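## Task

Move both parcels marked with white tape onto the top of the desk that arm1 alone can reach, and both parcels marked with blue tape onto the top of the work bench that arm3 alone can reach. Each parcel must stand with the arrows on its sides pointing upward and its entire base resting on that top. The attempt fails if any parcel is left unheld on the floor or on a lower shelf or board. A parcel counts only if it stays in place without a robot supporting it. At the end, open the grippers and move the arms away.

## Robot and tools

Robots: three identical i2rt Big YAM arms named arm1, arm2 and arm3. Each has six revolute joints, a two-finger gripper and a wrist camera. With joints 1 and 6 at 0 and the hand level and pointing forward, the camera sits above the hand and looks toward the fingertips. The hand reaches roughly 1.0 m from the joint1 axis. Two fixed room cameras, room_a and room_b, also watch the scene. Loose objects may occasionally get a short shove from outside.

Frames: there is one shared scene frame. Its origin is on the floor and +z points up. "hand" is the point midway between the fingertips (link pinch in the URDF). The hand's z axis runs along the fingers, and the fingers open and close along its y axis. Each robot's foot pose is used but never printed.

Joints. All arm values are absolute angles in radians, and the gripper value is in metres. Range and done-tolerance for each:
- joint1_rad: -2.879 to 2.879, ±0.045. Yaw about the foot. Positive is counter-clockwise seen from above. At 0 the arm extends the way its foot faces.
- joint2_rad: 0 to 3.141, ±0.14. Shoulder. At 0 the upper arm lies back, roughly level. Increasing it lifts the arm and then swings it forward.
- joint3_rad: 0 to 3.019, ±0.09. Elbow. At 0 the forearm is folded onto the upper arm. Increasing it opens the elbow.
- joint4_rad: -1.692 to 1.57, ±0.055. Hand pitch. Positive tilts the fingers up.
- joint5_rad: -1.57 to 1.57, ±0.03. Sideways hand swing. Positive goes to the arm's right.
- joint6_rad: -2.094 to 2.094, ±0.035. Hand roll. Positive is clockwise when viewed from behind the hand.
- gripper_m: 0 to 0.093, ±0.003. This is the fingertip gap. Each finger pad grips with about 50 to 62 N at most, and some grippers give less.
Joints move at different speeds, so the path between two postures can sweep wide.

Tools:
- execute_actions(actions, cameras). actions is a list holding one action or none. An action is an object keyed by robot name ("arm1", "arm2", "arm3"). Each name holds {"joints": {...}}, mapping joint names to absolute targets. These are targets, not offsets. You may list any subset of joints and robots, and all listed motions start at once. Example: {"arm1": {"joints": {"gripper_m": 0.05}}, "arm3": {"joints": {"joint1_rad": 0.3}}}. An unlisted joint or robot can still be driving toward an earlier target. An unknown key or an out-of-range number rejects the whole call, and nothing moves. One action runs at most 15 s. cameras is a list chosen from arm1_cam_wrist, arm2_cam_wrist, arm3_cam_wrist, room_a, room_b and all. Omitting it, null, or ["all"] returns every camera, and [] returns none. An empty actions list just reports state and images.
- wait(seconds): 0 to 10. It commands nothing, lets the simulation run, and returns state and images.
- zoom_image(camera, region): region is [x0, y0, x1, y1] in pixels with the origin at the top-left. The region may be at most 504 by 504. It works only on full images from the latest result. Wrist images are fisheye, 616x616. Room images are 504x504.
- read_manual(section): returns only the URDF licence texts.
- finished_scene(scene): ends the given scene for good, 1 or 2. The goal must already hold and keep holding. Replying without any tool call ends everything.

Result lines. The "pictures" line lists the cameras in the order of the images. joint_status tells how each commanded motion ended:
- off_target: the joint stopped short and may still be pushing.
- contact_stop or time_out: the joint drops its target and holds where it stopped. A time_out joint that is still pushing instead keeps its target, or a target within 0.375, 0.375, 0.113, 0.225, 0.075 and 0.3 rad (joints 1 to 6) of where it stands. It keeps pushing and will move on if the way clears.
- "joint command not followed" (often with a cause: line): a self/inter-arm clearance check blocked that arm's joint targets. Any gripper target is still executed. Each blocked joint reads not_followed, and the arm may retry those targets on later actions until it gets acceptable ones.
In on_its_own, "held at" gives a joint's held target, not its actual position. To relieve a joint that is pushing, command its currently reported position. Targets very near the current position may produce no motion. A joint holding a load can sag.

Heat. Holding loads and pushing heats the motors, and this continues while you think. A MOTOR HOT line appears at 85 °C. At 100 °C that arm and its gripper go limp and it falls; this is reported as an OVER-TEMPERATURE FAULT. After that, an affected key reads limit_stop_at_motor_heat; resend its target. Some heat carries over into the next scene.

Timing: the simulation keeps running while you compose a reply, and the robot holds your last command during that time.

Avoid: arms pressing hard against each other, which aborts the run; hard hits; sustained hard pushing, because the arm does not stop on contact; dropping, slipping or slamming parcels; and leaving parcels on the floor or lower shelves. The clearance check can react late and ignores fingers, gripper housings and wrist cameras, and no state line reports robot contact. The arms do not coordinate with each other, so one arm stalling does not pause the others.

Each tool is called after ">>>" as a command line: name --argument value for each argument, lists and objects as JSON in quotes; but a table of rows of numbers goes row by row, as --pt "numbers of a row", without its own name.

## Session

>>> execute_actions --actions '[]'

Scene clock: 0.00 s.
arm1.joint_positions: joint1_rad=-0.231 joint2_rad=+0.486 joint3_rad=+1.349 joint4_rad=-1.596 joint5_rad=-0.253 joint6_rad=+0.284 gripper_m=+0.094
arm1.joint_status: not commanded
arm1.hand: x=+0.9220 y=-0.7553 z=+1.4171 quat_wxyz=(-0.274, -0.892, -0.184, +0.310) (m; scene frame)
arm2.joint_positions: joint1_rad=-0.696 joint2_rad=+0.352 joint3_rad=+1.349 joint4_rad=-1.436 joint5_rad=+0.222 joint6_rad=-0.399 gripper_m=+0.095
arm2.joint_status: not commanded
arm2.hand: x=+0.2273 y=+0.2733 z=+1.4499 quat_wxyz=(-0.540, +0.294, -0.785, +0.073) (m; scene frame)
arm3.joint_positions: joint1_rad=+0.212 joint2_rad=+0.426 joint3_rad=+1.330 joint4_rad=-1.501 joint5_rad=-0.216 joint6_rad=-0.004 gripper_m=+0.095
arm3.joint_status: not commanded
arm3.hand: x=-1.0865 y=+0.2380 z=+1.3679 quat_wxyz=(-0.401, -0.558, -0.682, +0.250) (m; scene frame)
pictures: arm1_cam_wrist, arm2_cam_wrist, arm3_cam_wrist, room_a, room_b
Images, in order (width x height): arm1_cam_wrist 616x616, arm2_cam_wrist 616x616, arm3_cam_wrist 616x616, room_a 504x504, room_b 504x504.

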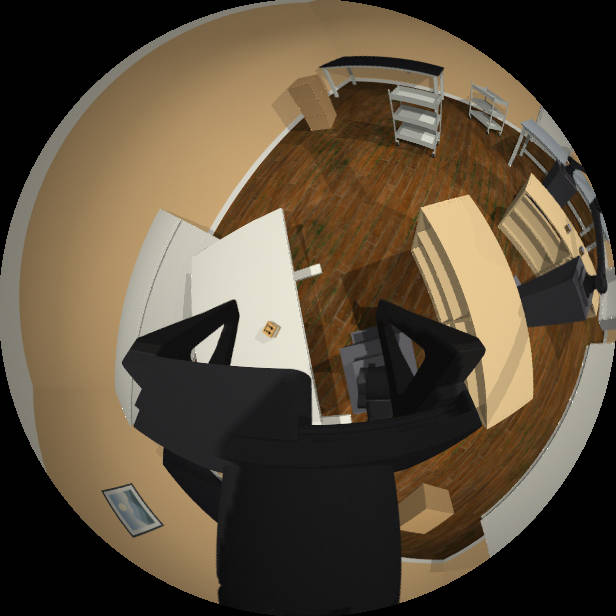

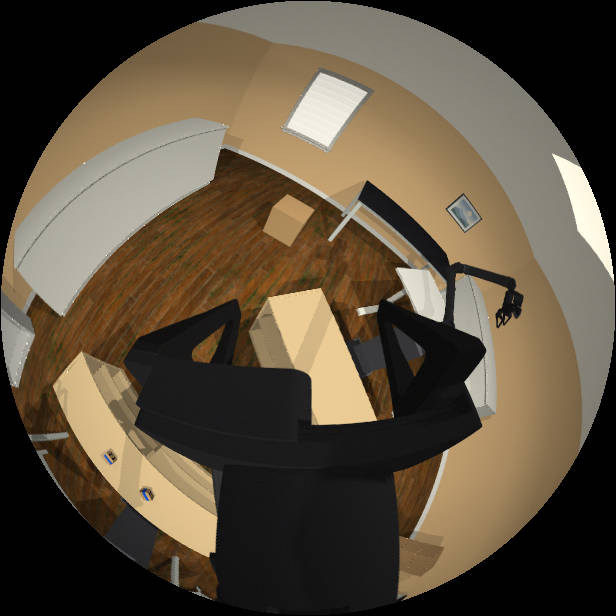

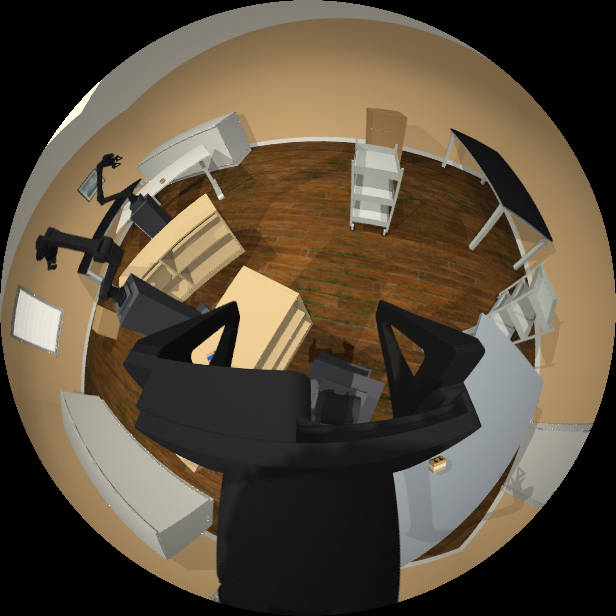

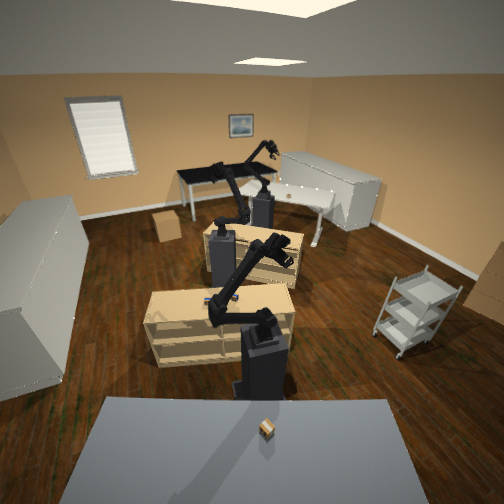

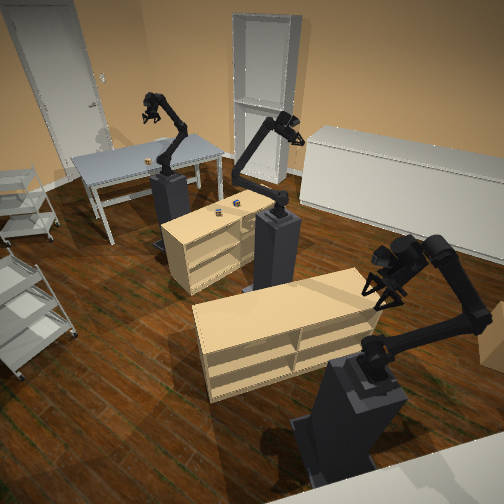

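>>> execute_actions --actions '[{"arm1":{"joints":{"joint1_rad":1.05,"joint2_rad":1.83,"joint3_rad":1.54,"joint4_rad":-1.22,"joint5_rad":0,"joint6_rad":0}},"arm2":{"joints":{"joint1_rad":1.85,"joint2_rad":1.83,"joint3_rad":1.54,"joint4_rad":-1.22,"joint5_rad":0,"joint6_rad":0}},"arm3":{"joints":{"joint1_rad":-1.85,"joint2_rad":1.83,"joint3_rad":1.54,"joint4_rad":-1.22,"joint5_rad":0,"joint6_rad":0}}}]'

>>> zoom_image --camera "arm2_cam_wrist" --region '[200,80,420,260]'

Scene clock: 2.83 s.
arm1.joint_positions: joint1_rad=+1.053 joint2_rad=+1.841 joint3_rad=+1.509 joint4_rad=-1.220 joint5_rad=-0.001 joint6_rad=+0.009 gripper_m=+0.094
arm1.joint_status: all done
arm1.hand: x=+1.1873 y=-1.1683 z=+1.0302 quat_wxyz=(-0.013, -0.599, -0.801, -0.001) (m; scene frame)
arm2.joint_positions: joint1_rad=+1.855 joint2_rad=+1.847 joint3_rad=+1.520 joint4_rad=-1.220 joint5_rad=-0.002 joint6_rad=-0.007 gripper_m=+0.095
arm2.joint_status: all done
arm2.hand: x=-0.4435 y=+0.3304 z=+1.0096 quat_wxyz=(-0.005, +0.998, -0.059, -0.008) (m; scene frame)
arm3.joint_positions: joint1_rad=-1.856 joint2_rad=+1.847 joint3_rad=+1.534 joint4_rad=-1.221 joint5_rad=+0.002 joint6_rad=-0.004 gripper_m=+0.095
arm3.joint_status: all done
arm3.hand: x=-1.6511 y=+0.6082 z=+0.9745 quat_wxyz=(+0.005, -0.978, +0.207, +0.024) (m; scene frame)
pictures: arm1_cam_wrist, arm2_cam_wrist, arm3_cam_wrist, room_a, room_b
Images, in order (width x height): arm1_cam_wrist 616x616, arm2_cam_wrist 616x616, arm3_cam_wrist 616x616, room_a 504x504, room_b 504x504.

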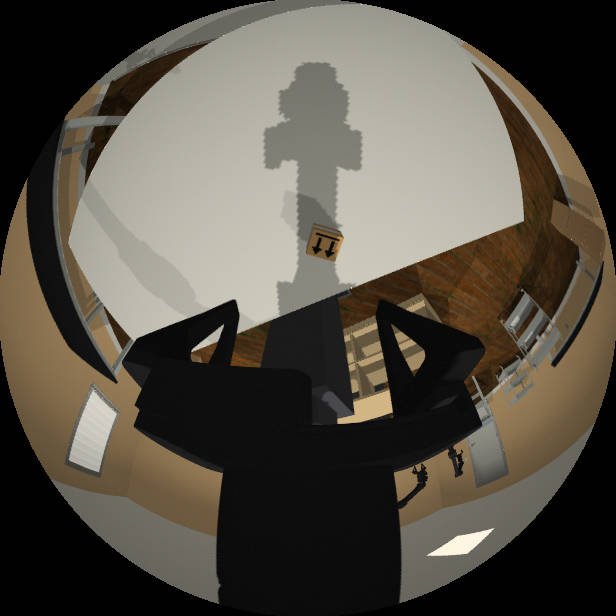

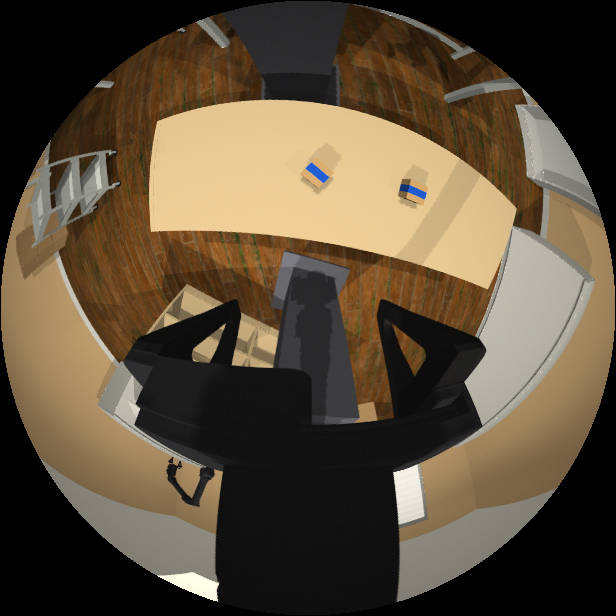

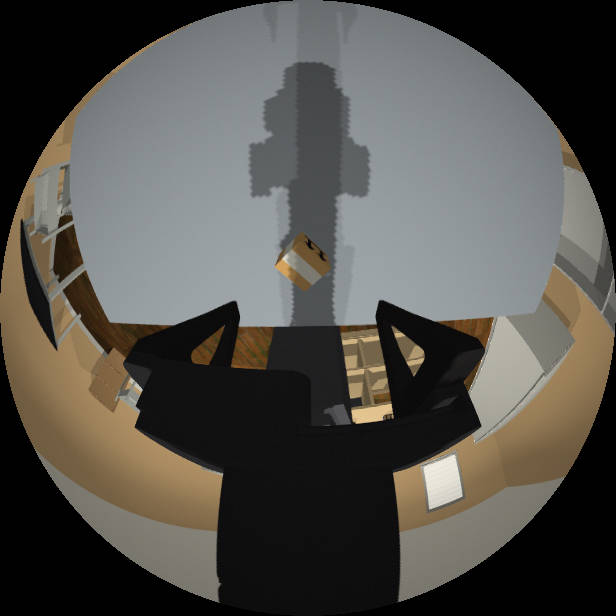

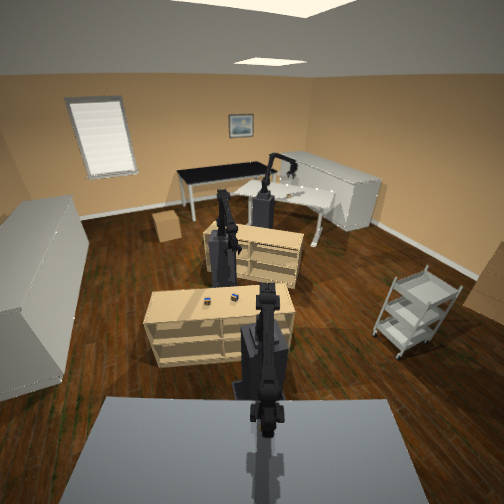

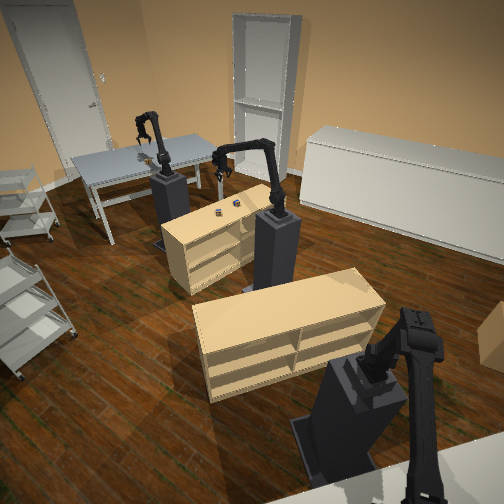

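Region (200, 80, 420, 260) of arm2_cam_wrist's 616x616 image, scaled by 2.291, with more detail than that image has; it fills the top 412 rows of this view, and the rest is white.

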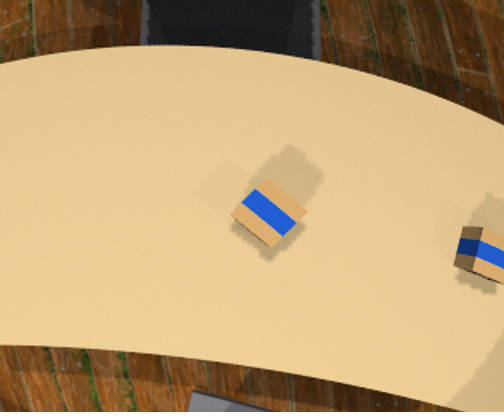

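>>> zoom_image --camera "room_a" --region '[190,280,250,315]'

>>> zoom_image --camera "arm3_cam_wrist" --region '[260,220,350,310]'

>>> zoom_image --camera "room_b" --region '[200,190,250,225]'

Region (190, 280, 250, 315) of room_a's 504x504 image, scaled by 8.400, with more detail than that image has; it fills the top 294 rows of this view, and the rest is white.

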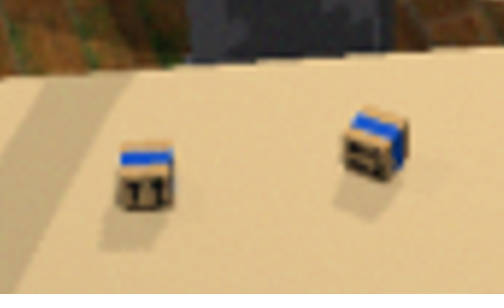

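Region (260, 220, 350, 310) of arm3_cam_wrist's 616x616 image, scaled by 5.600, with more detail than that image has.

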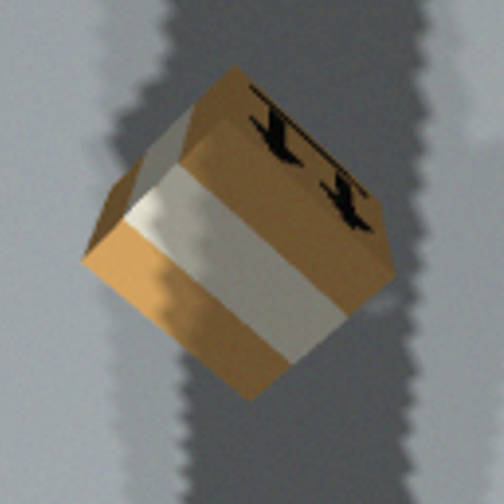

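Region (200, 190, 250, 225) of room_b's 504x504 image, scaled by 10.080, with more detail than that image has; it fills the top 353 rows of this view, and the rest is white.

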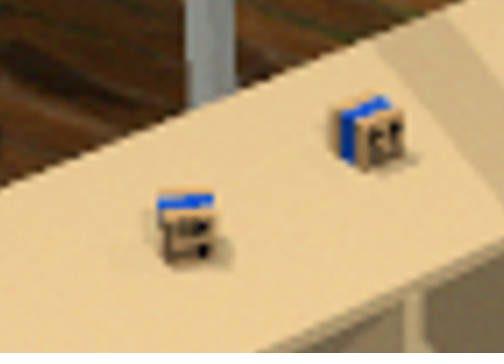

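>>> execute_actions --actions '[{"arm1":{"joints":{"joint1_rad":1.085,"joint2_rad":2.0,"joint3_rad":0.67,"joint4_rad":1.09,"joint5_rad":0.27,"joint6_rad":0.11}},"arm2":{"joints":{"joint1_rad":1.825,"joint2_rad":2.45,"joint3_rad":1.81,"joint4_rad":-0.865,"joint6_rad":-0.95}},"arm3":{"joints":{"joint1_rad":-1.84,"joint2_rad":1.89,"joint3_rad":1.33,"joint4_rad":-0.96,"joint6_rad":-0.8}}}]' --cameras '["arm1_cam_wrist","arm2_cam_wrist","arm3_cam_wrist"]'

Scene clock: 7.50 s.
arm1.joint_positions: joint1_rad=+1.084 joint2_rad=+2.026 joint3_rad=+0.666 joint4_rad=+1.063 joint5_rad=+0.267 joint6_rad=+0.100 gripper_m=+0.094
arm1.joint_status: all done
arm1.hand: x=+1.1636 y=-1.1819 z=+0.9195 quat_wxyz=(-0.441, -0.562, -0.571, +0.404) (m; scene frame)
arm2.joint_positions: joint1_rad=+1.826 joint2_rad=+2.459 joint3_rad=+1.777 joint4_rad=-0.879 joint5_rad=-0.002 joint6_rad=-0.943 gripper_m=+0.095
arm2.joint_status: all done
arm2.hand: x=-0.5374 y=+0.3648 z=+0.7318 quat_wxyz=(-0.005, +0.924, +0.383, +0.001) (m; scene frame)
arm3.joint_positions: joint1_rad=-1.849 joint2_rad=+1.908 joint3_rad=+1.322 joint4_rad=-0.976 joint5_rad=+0.002 joint6_rad=-0.788 gripper_m=+0.095
arm3.joint_status: all done
arm3.hand: x=-1.6251 y=+0.5917 z=+0.8693 quat_wxyz=(+0.005, -0.983, -0.186, +0.008) (m; scene frame)
pictures: arm1_cam_wrist, arm2_cam_wrist, arm3_cam_wrist
Images, in order (width x height): arm1_cam_wrist 616x616, arm2_cam_wrist 616x616, arm3_cam_wrist 616x616.

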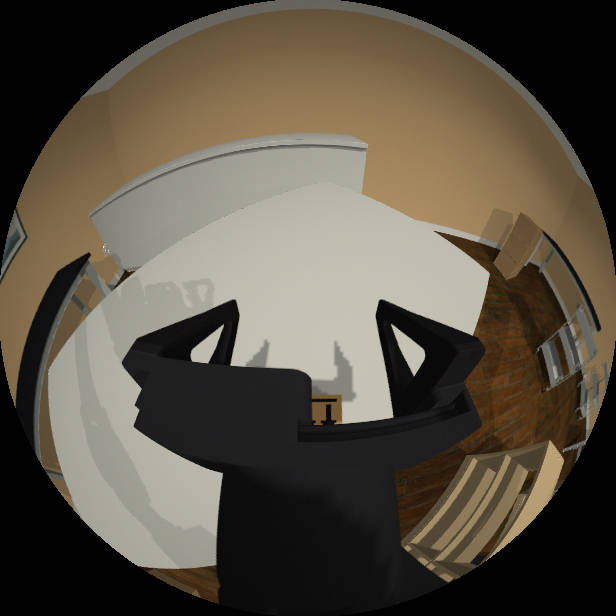

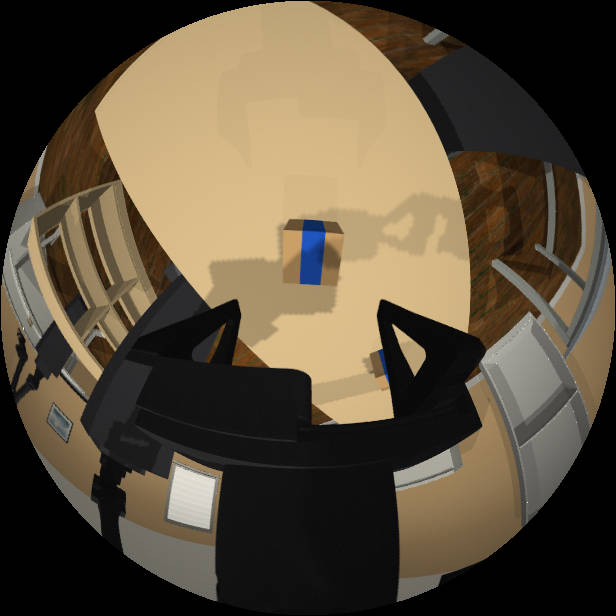

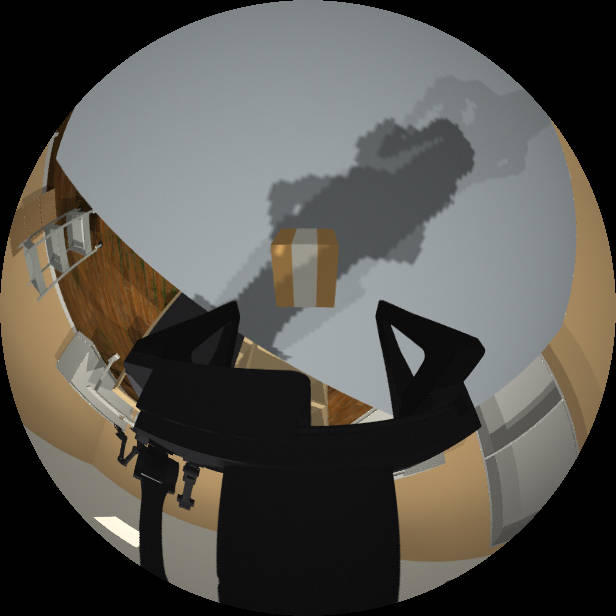

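>>> execute_actions --actions '[{"arm1":{"joints":{"joint2_rad":2.24,"joint3_rad":0.64,"joint4_rad":1.25}},"arm2":{"joints":{"joint2_rad":2.6,"joint3_rad":1.9,"joint4_rad":-0.81}},"arm3":{"joints":{"joint2_rad":2.0,"joint3_rad":1.285,"joint4_rad":-0.82}}}]' --cameras '["arm1_cam_wrist","arm2_cam_wrist","arm3_cam_wrist"]'

Scene clock: 9.13 s.
arm1.joint_positions: joint1_rad=+1.084 joint2_rad=+2.258 joint3_rad=+0.635 joint4_rad=+1.222 joint5_rad=+0.268 joint6_rad=+0.100 gripper_m=+0.094
arm1.joint_status: all done
arm1.hand: x=+1.1512 y=-1.1408 z=+0.8275 quat_wxyz=(-0.404, -0.576, -0.598, +0.384) (m; scene frame)
arm2.joint_positions: joint1_rad=+1.826 joint2_rad=+2.618 joint3_rad=+1.879 joint4_rad=-0.818 joint5_rad=-0.002 joint6_rad=-0.943 gripper_m=+0.095
arm2.joint_status: all done
arm2.hand: x=-0.5481 y=+0.3673 z=+0.6592 quat_wxyz=(-0.006, +0.923, +0.384, +0.000) (m; scene frame)
arm3.joint_positions: joint1_rad=-1.849 joint2_rad=+2.016 joint3_rad=+1.281 joint4_rad=-0.835 joint5_rad=+0.002 joint6_rad=-0.789 gripper_m=+0.095
arm3.joint_status: all done
arm3.hand: x=-1.6239 y=+0.5910 z=+0.8018 quat_wxyz=(+0.002, -0.983, -0.186, +0.004) (m; scene frame)
pictures: arm1_cam_wrist, arm2_cam_wrist, arm3_cam_wrist
Images, in order (width x height): arm1_cam_wrist 616x616, arm2_cam_wrist 616x616, arm3_cam_wrist 616x616.

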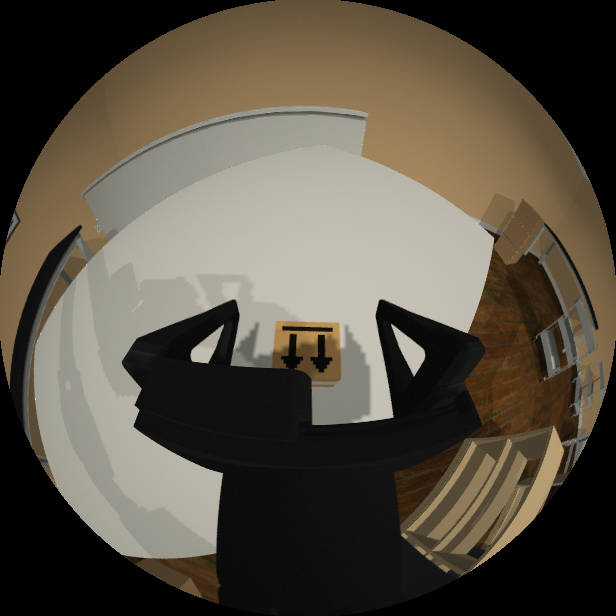

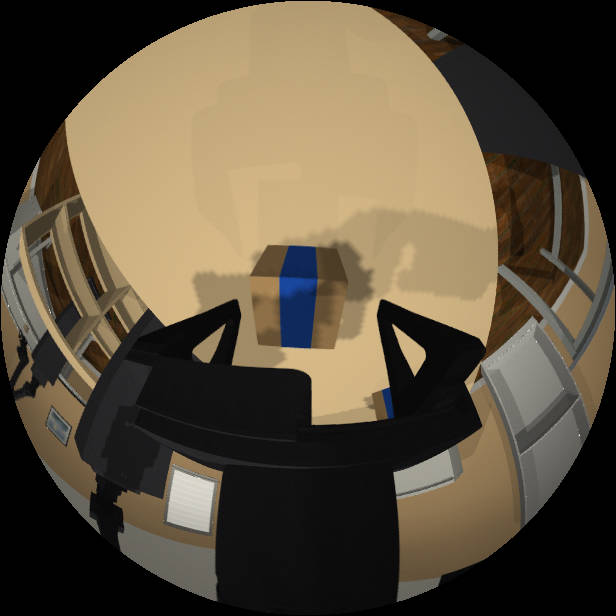

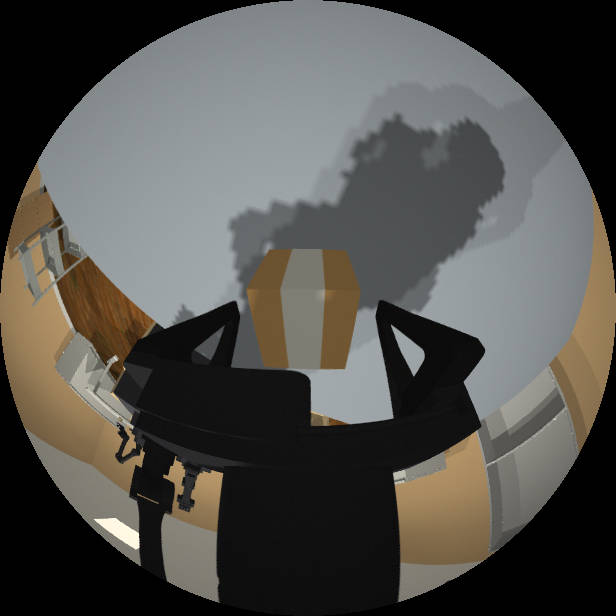

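>>> execute_actions --actions '[{"arm1":{"joints":{"joint2_rad":2.455,"joint3_rad":0.72,"joint4_rad":1.405}},"arm2":{"joints":{"joint1_rad":1.845,"joint2_rad":2.64}},"arm3":{"joints":{"gripper_m":0.03}}}]' --cameras '["arm1_cam_wrist","arm2_cam_wrist"]'

>>> execute_actions --actions '[{"arm2":{"joints":{"gripper_m":0.03}},"arm3":{"joints":{"joint2_rad":1.7}}}]' --cameras '["arm2_cam_wrist"]'

Scene clock: 10.53 s.
arm1.joint_positions: joint1_rad=+1.084 joint2_rad=+2.471 joint3_rad=+0.718 joint4_rad=+1.378 joint5_rad=+0.268 joint6_rad=+0.100 gripper_m=+0.094
arm1.joint_status: all done
arm1.hand: x=+1.1518 y=-1.1397 z=+0.7715 quat_wxyz=(-0.413, -0.573, -0.592, +0.389) (m; scene frame)
arm2.joint_positions: joint1_rad=+1.842 joint2_rad=+2.636 joint3_rad=+1.879 joint4_rad=-0.818 joint5_rad=-0.002 joint6_rad=-0.943 gripper_m=+0.095
arm2.joint_status: all done
arm2.hand: x=-0.5430 y=+0.3556 z=+0.6478 quat_wxyz=(-0.001, +0.920, +0.391, +0.007) (m; scene frame)
arm3.joint_positions: joint1_rad=-1.849 joint2_rad=+2.016 joint3_rad=+1.281 joint4_rad=-0.835 joint5_rad=+0.001 joint6_rad=-0.789 gripper_m=+0.049
arm3.joint_status: gripper_m off_target (ended at +0.049, target +0.030)
arm3.hand: x=-1.6239 y=+0.5909 z=+0.8018 quat_wxyz=(+0.002, -0.982, -0.186, +0.005) (m; scene frame)
pictures: arm1_cam_wrist, arm2_cam_wrist
Images, in order (width x height): arm1_cam_wrist 616x616, arm2_cam_wrist 616x616.

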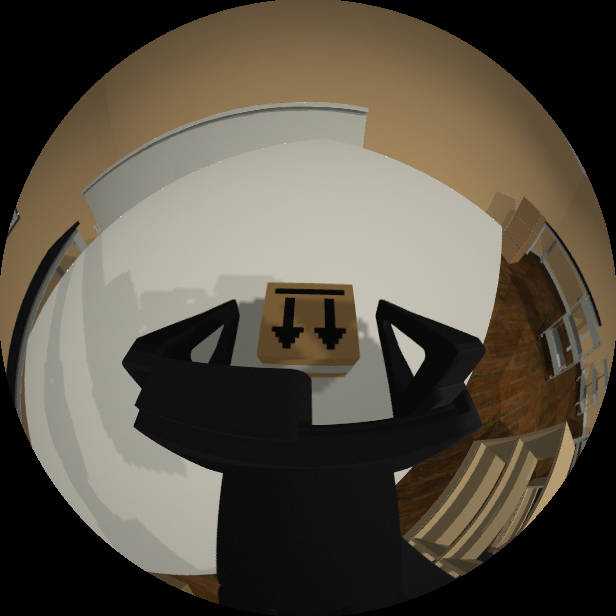

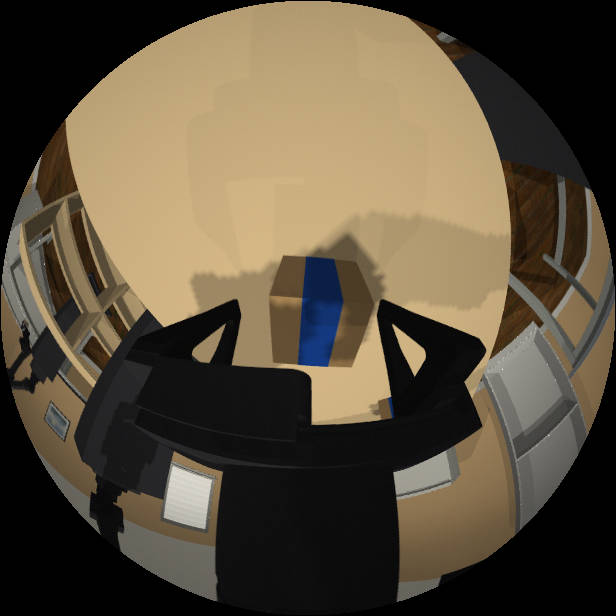

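Scene clock: 11.83 s.
arm1.joint_positions: joint1_rad=+1.084 joint2_rad=+2.471 joint3_rad=+0.718 joint4_rad=+1.378 joint5_rad=+0.268 joint6_rad=+0.100 gripper_m=+0.094
arm1.joint_status: not commanded
arm1.hand: x=+1.1518 y=-1.1397 z=+0.7715 quat_wxyz=(-0.413, -0.573, -0.592, +0.389) (m; scene frame)
arm2.joint_positions: joint1_rad=+1.842 joint2_rad=+2.636 joint3_rad=+1.879 joint4_rad=-0.818 joint5_rad=-0.001 joint6_rad=-0.944 gripper_m=+0.050
arm2.joint_status: gripper_m off_target (ended at +0.050, target +0.030)
arm2.hand: x=-0.5431 y=+0.3557 z=+0.6478 quat_wxyz=(-0.002, +0.920, +0.392, +0.007) (m; scene frame)
arm3.joint_positions: joint1_rad=-1.849 joint2_rad=+1.703 joint3_rad=+1.275 joint4_rad=-0.835 joint5_rad=+0.001 joint6_rad=-0.789 gripper_m=+0.049
arm3.joint_status: all done
arm3.hand: x=-1.6510 y=+0.6034 z=+0.9655 quat_wxyz=(+0.089, -0.970, -0.184, +0.131) (m; scene frame)
pictures: arm2_cam_wrist
Images, in order (width x height): arm2_cam_wrist 616x616.

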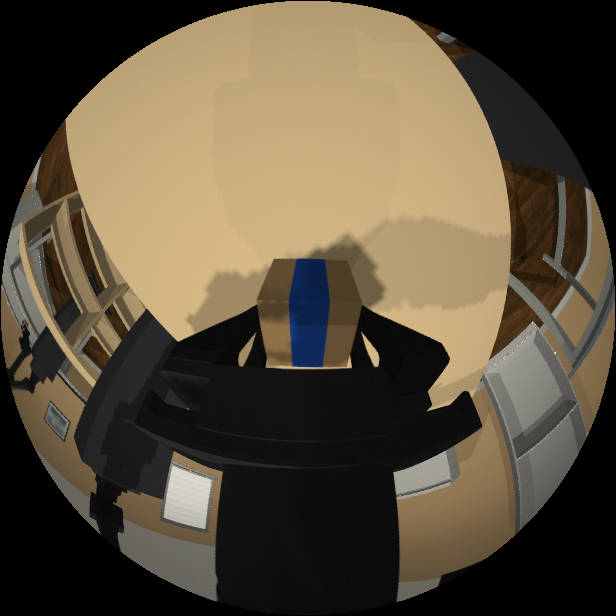

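>>> execute_actions --actions '[{"arm1":{"joints":{"joint2_rad":2.515}},"arm2":{"joints":{"joint2_rad":2.56,"joint6_rad":-0.11}},"arm3":{"joints":{"joint1_rad":-0.5,"joint6_rad":0}}}]' --cameras '["arm1_cam_wrist"]'

>>> execute_actions --actions '[{"arm1":{"joints":{"gripper_m":0.03}},"arm2":{"joints":{"joint2_rad":2.63}},"arm3":{"joints":{"joint1_rad":0.9}}}]' --cameras '["arm1_cam_wrist","arm2_cam_wrist"]'

Scene clock: 14.00 s.
arm1.joint_positions: joint1_rad=+1.084 joint2_rad=+2.512 joint3_rad=+0.718 joint4_rad=+1.381 joint5_rad=+0.268 joint6_rad=+0.100 gripper_m=+0.094
arm1.joint_status: all done
arm1.hand: x=+1.1484 y=-1.1285 z=+0.7521 quat_wxyz=(-0.399, -0.578, -0.601, +0.382) (m; scene frame)
arm2.joint_positions: joint1_rad=+1.842 joint2_rad=+2.571 joint3_rad=+1.879 joint4_rad=-0.818 joint5_rad=-0.001 joint6_rad=-0.118 gripper_m=+0.049
arm2.joint_status: all done
arm2.hand: x=-0.5668 y=+0.3586 z=+0.6900 quat_wxyz=(-0.008, +1.000, -0.010, -0.026) (m; scene frame)
arm3.joint_positions: joint1_rad=-0.494 joint2_rad=+1.703 joint3_rad=+1.275 joint4_rad=-0.831 joint5_rad=-0.002 joint6_rad=-0.012 gripper_m=+0.049
arm3.joint_status: all done
arm3.hand: x=-1.4696 y=-0.0769 z=+0.9628 quat_wxyz=(-0.067, -0.877, -0.453, +0.143) (m; scene frame)
pictures: arm1_cam_wrist
Images, in order (width x height): arm1_cam_wrist 616x616.

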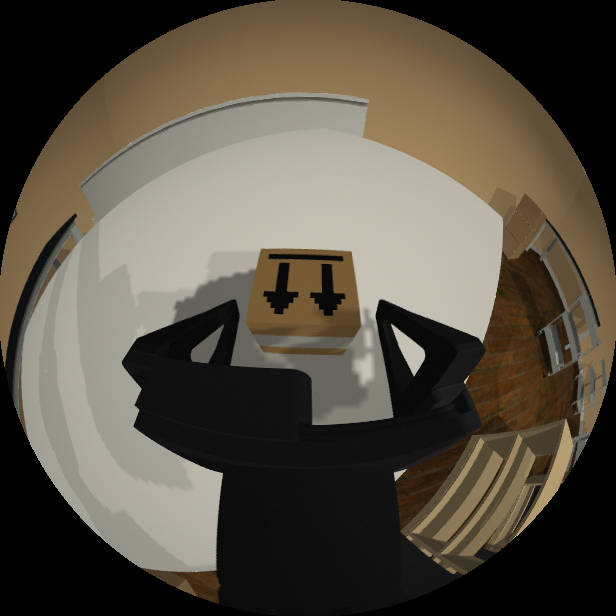

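Scene clock: 15.77 s.
arm1.joint_positions: joint1_rad=+1.084 joint2_rad=+2.512 joint3_rad=+0.718 joint4_rad=+1.381 joint5_rad=+0.268 joint6_rad=+0.101 gripper_m=+0.055
arm1.joint_status: gripper_m off_target (ended at +0.055, target +0.030)
arm1.hand: x=+1.1482 y=-1.1285 z=+0.7522 quat_wxyz=(-0.399, -0.578, -0.601, +0.382) (m; scene frame)
arm2.joint_positions: joint1_rad=+1.842 joint2_rad=+2.636 joint3_rad=+1.879 joint4_rad=-0.818 joint5_rad=-0.001 joint6_rad=-0.117 gripper_m=+0.049
arm2.joint_status: all done
arm2.hand: x=-0.5431 y=+0.3558 z=+0.6477 quat_wxyz=(-0.004, +1.000, -0.011, +0.006) (m; scene frame)
arm3.joint_positions: joint1_rad=+0.906 joint2_rad=+1.703 joint3_rad=+1.275 joint4_rad=-0.831 joint5_rad=-0.002 joint6_rad=-0.009 gripper_m=+0.049
arm3.joint_status: all done
arm3.hand: x=-0.7470 y=-0.0270 z=+0.9549 quat_wxyz=(-0.138, -0.381, -0.912, +0.062) (m; scene frame)
pictures: arm1_cam_wrist, arm2_cam_wrist
Images, in order (width x height): arm1_cam_wrist 616x616, arm2_cam_wrist 616x616.

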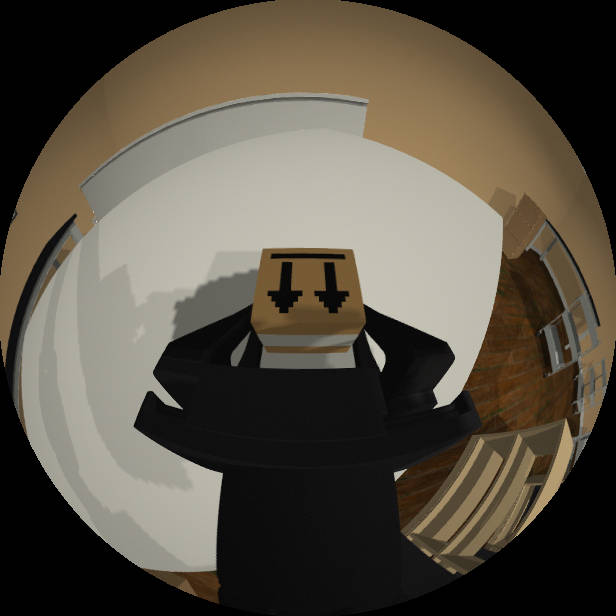

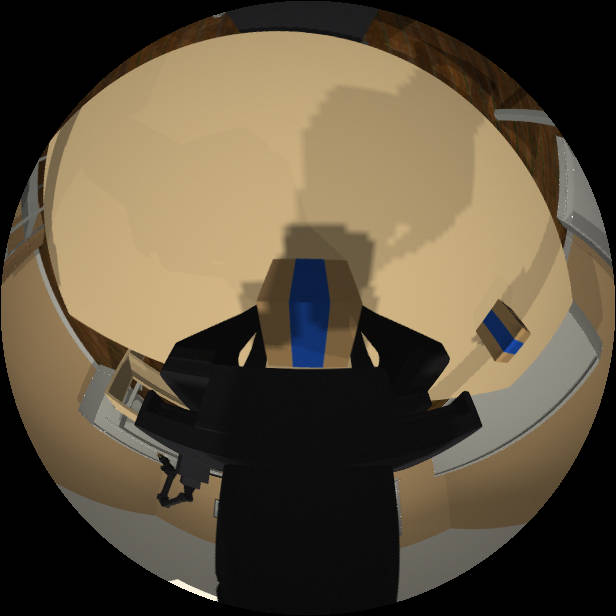

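>>> execute_actions --actions '[{"arm1":{"joints":{"joint2_rad":2.1,"joint3_rad":0.85}},"arm2":{"joints":{"gripper_m":0.093}}}]' --cameras '[]'

>>> execute_actions --actions '[{"arm1":{"joints":{"joint1_rad":1.3,"joint2_rad":1.9,"joint3_rad":2.02,"joint4_rad":-1.4,"joint5_rad":0,"joint6_rad":0}},"arm2":{"joints":{"joint2_rad":1.5,"joint3_rad":1.3,"joint4_rad":-1.2}}}]' --cameras '["room_b"]'

>>> execute_actions --actions '[{"arm1":{"joints":{"joint2_rad":2.5}},"arm2":{"joints":{"joint1_rad":1.2}},"arm3":{"joints":{"joint1_rad":1.355,"joint2_rad":2.4,"joint3_rad":1.825,"joint4_rad":-0.86}}}]' --cameras '["arm1_cam_wrist","arm3_cam_wrist","room_b"]'

Scene clock: 17.67 s.
arm1.joint_positions: joint1_rad=+1.084 joint2_rad=+2.096 joint3_rad=+0.844 joint4_rad=+1.391 joint5_rad=+0.268 joint6_rad=+0.101 gripper_m=+0.055
arm1.joint_status: all done
arm1.hand: x=+1.1840 y=-1.2478 z=+1.0172 quat_wxyz=(-0.584, -0.489, -0.442, +0.474) (m; scene frame)
arm2.joint_positions: joint1_rad=+1.842 joint2_rad=+2.636 joint3_rad=+1.879 joint4_rad=-0.818 joint5_rad=-0.001 joint6_rad=-0.117 gripper_m=+0.093
arm2.joint_status: all done
arm2.hand: x=-0.5431 y=+0.3558 z=+0.6477 quat_wxyz=(-0.004, +1.000, -0.011, +0.006) (m; scene frame)
arm3.joint_positions: joint1_rad=+0.906 joint2_rad=+1.703 joint3_rad=+1.275 joint4_rad=-0.831 joint5_rad=-0.002 joint6_rad=-0.009 gripper_m=+0.049
arm3.joint_status: not commanded
arm3.hand: x=-0.7470 y=-0.0270 z=+0.9549 quat_wxyz=(-0.138, -0.381, -0.912, +0.062) (m; scene frame)
pictures: none
No camera images: the call's "cameras" was empty. Leave "cameras" out to get every camera's image.

Scene clock: 19.97 s.
arm1.joint_positions: joint1_rad=+1.300 joint2_rad=+1.919 joint3_rad=+1.964 joint4_rad=-1.388 joint5_rad=-0.001 joint6_rad=+0.010 gripper_m=+0.055
arm1.joint_status: all done
arm1.hand: x=+1.3606 y=-1.1971 z=+1.1667 quat_wxyz=(-0.105, -0.493, -0.862, +0.049) (m; scene frame)
arm2.joint_positions: joint1_rad=+1.842 joint2_rad=+1.495 joint3_rad=+1.292 joint4_rad=-1.188 joint5_rad=-0.001 joint6_rad=-0.117 gripper_m=+0.093
arm2.joint_status: all done
arm2.hand: x=-0.3649 y=+0.3259 z=+1.0966 quat_wxyz=(-0.016, +0.996, -0.011, -0.085) (m; scene frame)
arm3.joint_positions: joint1_rad=+0.906 joint2_rad=+1.703 joint3_rad=+1.275 joint4_rad=-0.831 joint5_rad=-0.002 joint6_rad=-0.009 gripper_m=+0.049
arm3.joint_status: not commanded
arm3.hand: x=-0.7470 y=-0.0270 z=+0.9549 quat_wxyz=(-0.138, -0.381, -0.912, +0.062) (m; scene frame)
pictures: room_b
Images, in order (width x height): room_b 504x504.

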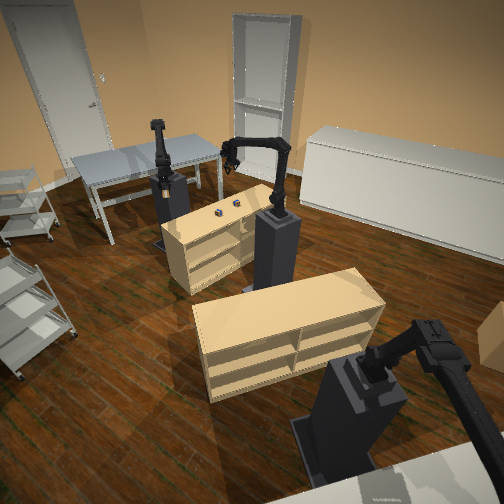

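Scene clock: 21.60 s.
arm1.joint_positions: joint1_rad=+1.301 joint2_rad=+2.533 joint3_rad=+1.982 joint4_rad=-1.399 joint5_rad=-0.001 joint6_rad=+0.010 gripper_m=+0.055
arm1.joint_status: all done
arm1.hand: x=+1.3429 y=-1.1559 z=+0.7883 quat_wxyz=(+0.159, -0.486, -0.854, -0.098) (m; scene frame)
arm2.joint_positions: joint1_rad=+1.193 joint2_rad=+1.498 joint3_rad=+1.292 joint4_rad=-1.188 joint5_rad=+0.001 joint6_rad=-0.116 gripper_m=+0.093
arm2.joint_status: all done
arm2.hand: x=-0.2281 y=+0.5992 z=+1.0992 quat_wxyz=(-0.045, +0.940, -0.328, -0.077) (m; scene frame)
arm3.joint_positions: joint1_rad=+1.349 joint2_rad=+2.436 joint3_rad=+1.774 joint4_rad=-0.852 joint5_rad=-0.002 joint6_rad=-0.009 gripper_m=+0.049
arm3.joint_status: all done
arm3.hand: x=-0.5141 y=+0.1420 z=+0.6923 quat_wxyz=(-0.023, -0.174, -0.984, +0.005) (m; scene frame)
pictures: arm1_cam_wrist, arm3_cam_wrist, room_b
Images, in order (width x height): arm1_cam_wrist 616x616, arm3_cam_wrist 616x616, room_b 504x504.

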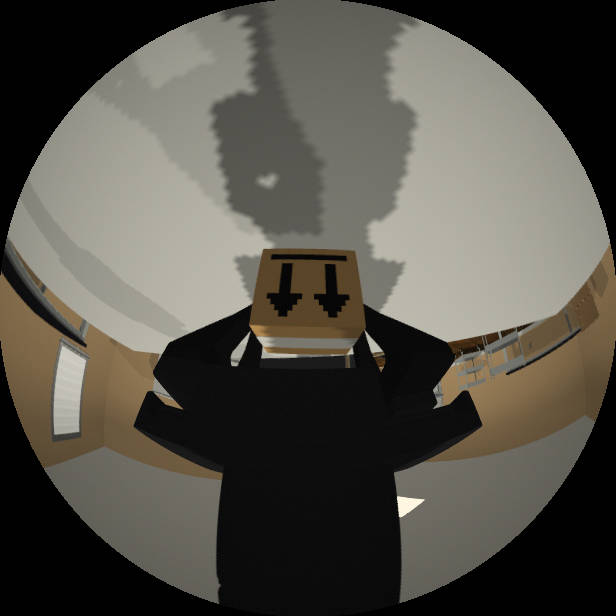

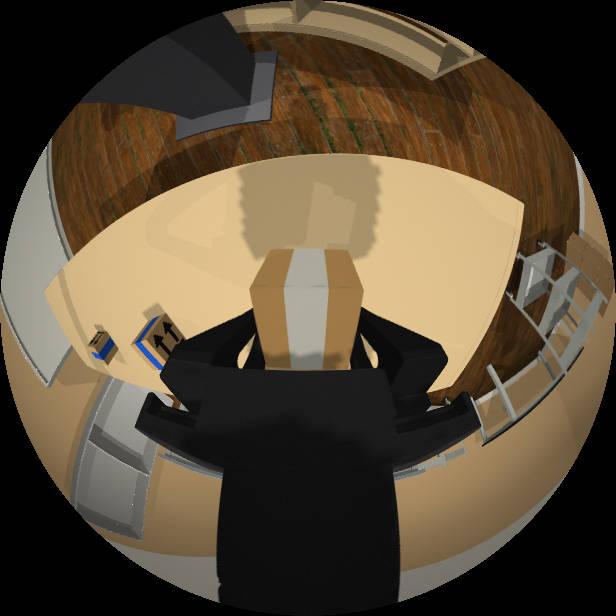

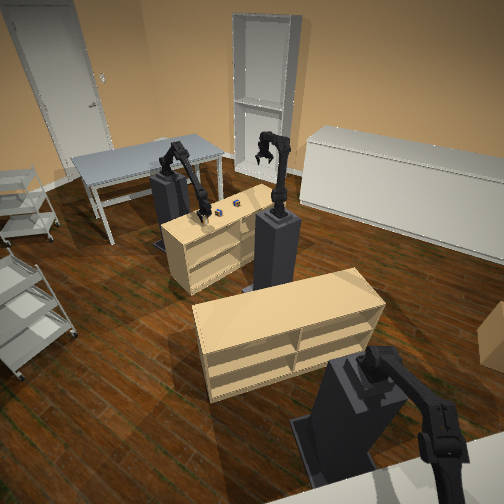

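Arrows on the sideways blue parcel point outward, as planned.

>>> execute_actions --actions '[{"arm1":{"joints":{"joint2_rad":2.575,"joint4_rad":-1.37}},"arm3":{"joints":{"joint2_rad":2.49}}}]' --cameras '[]'

>>> execute_actions --actions '[{"arm1":{"joints":{"joint2_rad":2.6}},"arm3":{"joints":{"joint2_rad":2.52}}}]' --cameras '[]'

Scene clock: 22.93 s.
arm1.joint_positions: joint1_rad=+1.301 joint2_rad=+2.578 joint3_rad=+1.982 joint4_rad=-1.381 joint5_rad=-0.001 joint6_rad=+0.010 gripper_m=+0.055
arm1.joint_status: all done
arm1.hand: x=+1.3392 y=-1.1490 z=+0.7610 quat_wxyz=(+0.169, -0.485, -0.852, -0.104) (m; scene frame)
arm2.joint_positions: joint1_rad=+1.193 joint2_rad=+1.498 joint3_rad=+1.292 joint4_rad=-1.188 joint5_rad=+0.001 joint6_rad=-0.116 gripper_m=+0.093
arm2.joint_status: not commanded
arm2.hand: x=-0.2281 y=+0.5992 z=+1.0992 quat_wxyz=(-0.045, +0.940, -0.328, -0.077) (m; scene frame)
arm3.joint_positions: joint1_rad=+1.349 joint2_rad=+2.499 joint3_rad=+1.784 joint4_rad=-0.852 joint5_rad=-0.002 joint6_rad=-0.009 gripper_m=+0.049
arm3.joint_status: all done
arm3.hand: x=-0.5280 y=+0.1471 z=+0.6551 quat_wxyz=(+0.004, -0.174, -0.985, +0.000) (m; scene frame)
pictures: none
No camera images: the call's "cameras" was empty. Leave "cameras" out to get every camera's image.

Scene clock: 23.43 s.
arm1.joint_positions: joint1_rad=+1.301 joint2_rad=+2.578 joint3_rad=+1.982 joint4_rad=-1.381 joint5_rad=-0.001 joint6_rad=+0.010 gripper_m=+0.055
arm1.joint_status: all done
arm1.hand: x=+1.3392 y=-1.1489 z=+0.7608 quat_wxyz=(+0.170, -0.485, -0.852, -0.104) (m; scene frame)
arm2.joint_positions: joint1_rad=+1.193 joint2_rad=+1.498 joint3_rad=+1.292 joint4_rad=-1.188 joint5_rad=+0.001 joint6_rad=-0.116 gripper_m=+0.093
arm2.joint_status: not commanded
arm2.hand: x=-0.2281 y=+0.5992 z=+1.0992 quat_wxyz=(-0.045, +0.940, -0.328, -0.077) (m; scene frame)
arm3.joint_positions: joint1_rad=+1.349 joint2_rad=+2.501 joint3_rad=+1.784 joint4_rad=-0.852 joint5_rad=-0.002 joint6_rad=-0.009 gripper_m=+0.049
arm3.joint_status: all done
arm3.hand: x=-0.5285 y=+0.1473 z=+0.6542 quat_wxyz=(+0.004, -0.174, -0.985, +0.000) (m; scene frame)
pictures: none
No camera images: the call's "cameras" was empty. Leave "cameras" out to get every camera's image.

>>> execute_actions --actions '[{"arm1":{"joints":{"joint2_rad":2.56,"gripper_m":0.093}},"arm3":{"joints":{"joint2_rad":2.49,"gripper_m":0.093}}}]' --cameras '[]'

>>> execute_actions --actions '[{"arm1":{"joints":{"joint2_rad":2.1}},"arm3":{"joints":{"joint2_rad":2.3}}}]' --cameras '["arm1_cam_wrist"]'

>>> execute_actions --actions '[{"arm1":{"joints":{"joint1_rad":0,"joint2_rad":1.5,"joint3_rad":1.3,"joint4_rad":-1.2}},"arm3":{"joints":{"joint1_rad":1.675,"joint2_rad":2.46,"joint3_rad":1.975,"joint4_rad":-1.29}}}]' --cameras '["arm3_cam_wrist"]'

Scene clock: 24.53 s.
arm1.joint_positions: joint1_rad=+1.301 joint2_rad=+2.578 joint3_rad=+1.982 joint4_rad=-1.381 joint5_rad=-0.001 joint6_rad=+0.010 gripper_m=+0.093
arm1.joint_status: all done
arm1.hand: x=+1.3392 y=-1.1489 z=+0.7608 quat_wxyz=(+0.170, -0.485, -0.852, -0.104) (m; scene frame)
arm2.joint_positions: joint1_rad=+1.193 joint2_rad=+1.498 joint3_rad=+1.292 joint4_rad=-1.188 joint5_rad=+0.001 joint6_rad=-0.116 gripper_m=+0.093
arm2.joint_status: not commanded
arm2.hand: x=-0.2281 y=+0.5992 z=+1.0992 quat_wxyz=(-0.045, +0.940, -0.328, -0.077) (m; scene frame)
arm3.joint_positions: joint1_rad=+1.349 joint2_rad=+2.501 joint3_rad=+1.784 joint4_rad=-0.852 joint5_rad=-0.002 joint6_rad=-0.009 gripper_m=+0.093
arm3.joint_status: all done
arm3.hand: x=-0.5285 y=+0.1473 z=+0.6542 quat_wxyz=(+0.004, -0.174, -0.985, +0.000) (m; scene frame)
pictures: none
No camera images: the call's "cameras" was empty. Leave "cameras" out to get every camera's image.

Scene clock: 26.47 s.
arm1.joint_positions: joint1_rad=+1.301 joint2_rad=+2.113 joint3_rad=+2.001 joint4_rad=-1.379 joint5_rad=-0.001 joint6_rad=+0.010 gripper_m=+0.093
arm1.joint_status: all done
arm1.hand: x=+1.3745 y=-1.2162 z=+1.0579 quat_wxyz=(-0.042, -0.496, -0.867, +0.014) (m; scene frame)
arm2.joint_positions: joint1_rad=+1.193 joint2_rad=+1.498 joint3_rad=+1.292 joint4_rad=-1.188 joint5_rad=+0.001 joint6_rad=-0.116 gripper_m=+0.093
arm2.joint_status: not commanded
arm2.hand: x=-0.2281 y=+0.5992 z=+1.0992 quat_wxyz=(-0.045, +0.940, -0.328, -0.077) (m; scene frame)
arm3.joint_positions: joint1_rad=+1.349 joint2_rad=+2.296 joint3_rad=+1.797 joint4_rad=-0.852 joint5_rad=-0.002 joint6_rad=-0.009 gripper_m=+0.093
arm3.joint_status: all done
arm3.hand: x=-0.4721 y=+0.1265 z=+0.7942 quat_wxyz=(-0.103, -0.173, -0.979, +0.019) (m; scene frame)
pictures: arm1_cam_wrist
Images, in order (width x height): arm1_cam_wrist 616x616.

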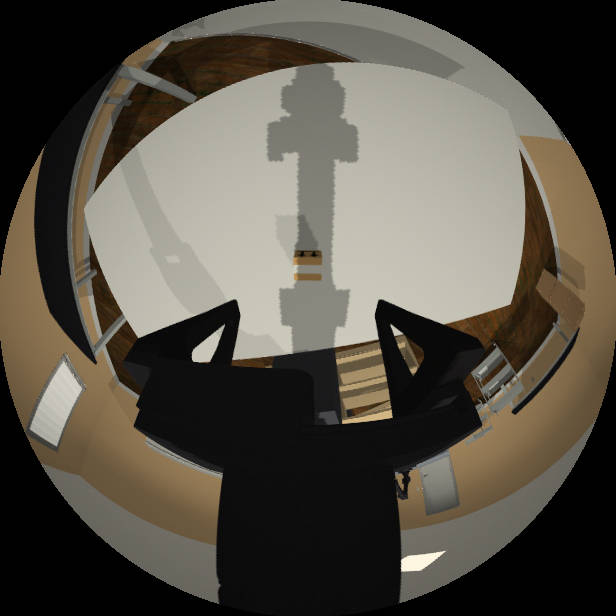

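Scene clock: 28.17 s.
arm1.joint_positions: joint1_rad=-0.007 joint2_rad=+1.503 joint3_rad=+1.283 joint4_rad=-1.205 joint5_rad=+0.002 joint6_rad=+0.008 gripper_m=+0.093
arm1.joint_status: all done
arm1.hand: x=+0.6976 y=-0.9792 z=+1.1026 quat_wxyz=(-0.030, -0.919, -0.388, +0.060) (m; scene frame)
arm2.joint_positions: joint1_rad=+1.193 joint2_rad=+1.498 joint3_rad=+1.292 joint4_rad=-1.188 joint5_rad=+0.001 joint6_rad=-0.116 gripper_m=+0.093
arm2.joint_status: not commanded
arm2.hand: x=-0.2281 y=+0.5992 z=+1.0992 quat_wxyz=(-0.045, +0.940, -0.328, -0.077) (m; scene frame)
arm3.joint_positions: joint1_rad=+1.668 joint2_rad=+2.481 joint3_rad=+1.931 joint4_rad=-1.274 joint5_rad=-0.001 joint6_rad=-0.009 gripper_m=+0.093
arm3.joint_status: all done
arm3.hand: x=-0.5143 y=+0.3522 z=+0.7205 quat_wxyz=(+0.131, -0.015, -0.991, -0.004) (m; scene frame)
pictures: arm3_cam_wrist
Images, in order (width x height): arm3_cam_wrist 616x616.

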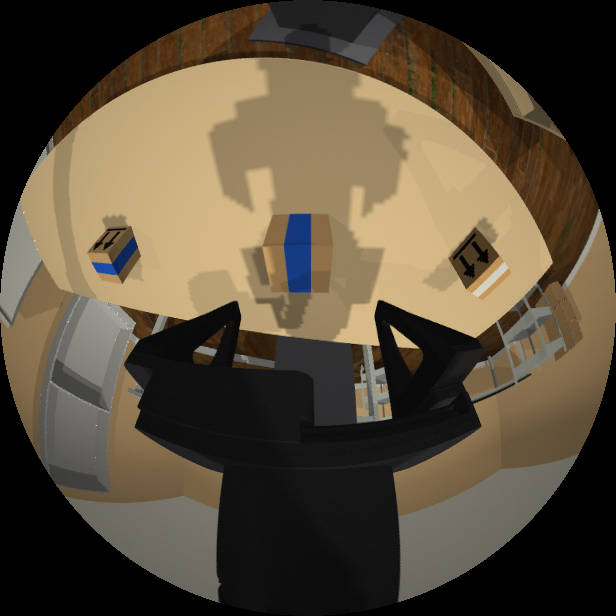

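>>> execute_actions --actions '[{"arm3":{"joints":{"joint1_rad":1.69,"joint2_rad":2.59,"joint4_rad":-1.25}}}]' --cameras '["arm3_cam_wrist"]'

Scene clock: 29.43 s.
arm1.joint_positions: joint1_rad=-0.007 joint2_rad=+1.503 joint3_rad=+1.283 joint4_rad=-1.205 joint5_rad=+0.002 joint6_rad=+0.008 gripper_m=+0.093
arm1.joint_status: not commanded
arm1.hand: x=+0.6976 y=-0.9792 z=+1.1026 quat_wxyz=(-0.030, -0.919, -0.388, +0.060) (m; scene frame)
arm2.joint_positions: joint1_rad=+1.193 joint2_rad=+1.498 joint3_rad=+1.292 joint4_rad=-1.188 joint5_rad=+0.001 joint6_rad=-0.116 gripper_m=+0.093
arm2.joint_status: not commanded
arm2.hand: x=-0.2281 y=+0.5992 z=+1.0992 quat_wxyz=(-0.045, +0.940, -0.328, -0.077) (m; scene frame)
arm3.joint_positions: joint1_rad=+1.684 joint2_rad=+2.615 joint3_rad=+1.943 joint4_rad=-1.262 joint5_rad=-0.001 joint6_rad=-0.009 gripper_m=+0.093
arm3.joint_status: all done
arm3.hand: x=-0.5465 y=+0.3633 z=+0.6437 quat_wxyz=(+0.186, -0.007, -0.983, -0.004) (m; scene frame)
pictures: arm3_cam_wrist
Images, in order (width x height): arm3_cam_wrist 616x616.

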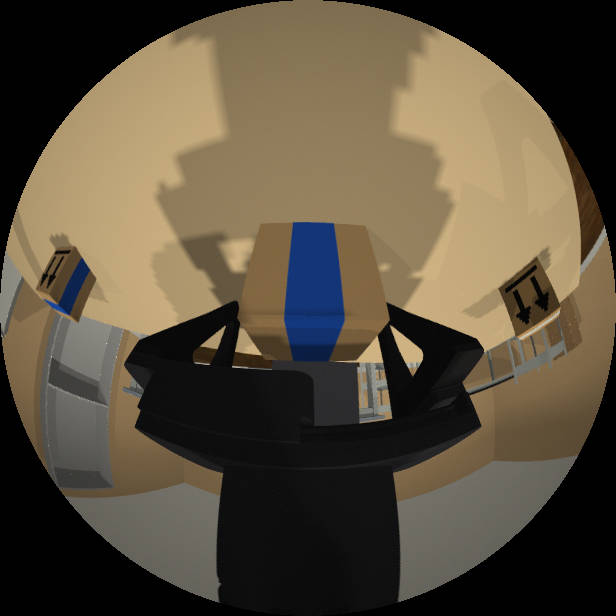

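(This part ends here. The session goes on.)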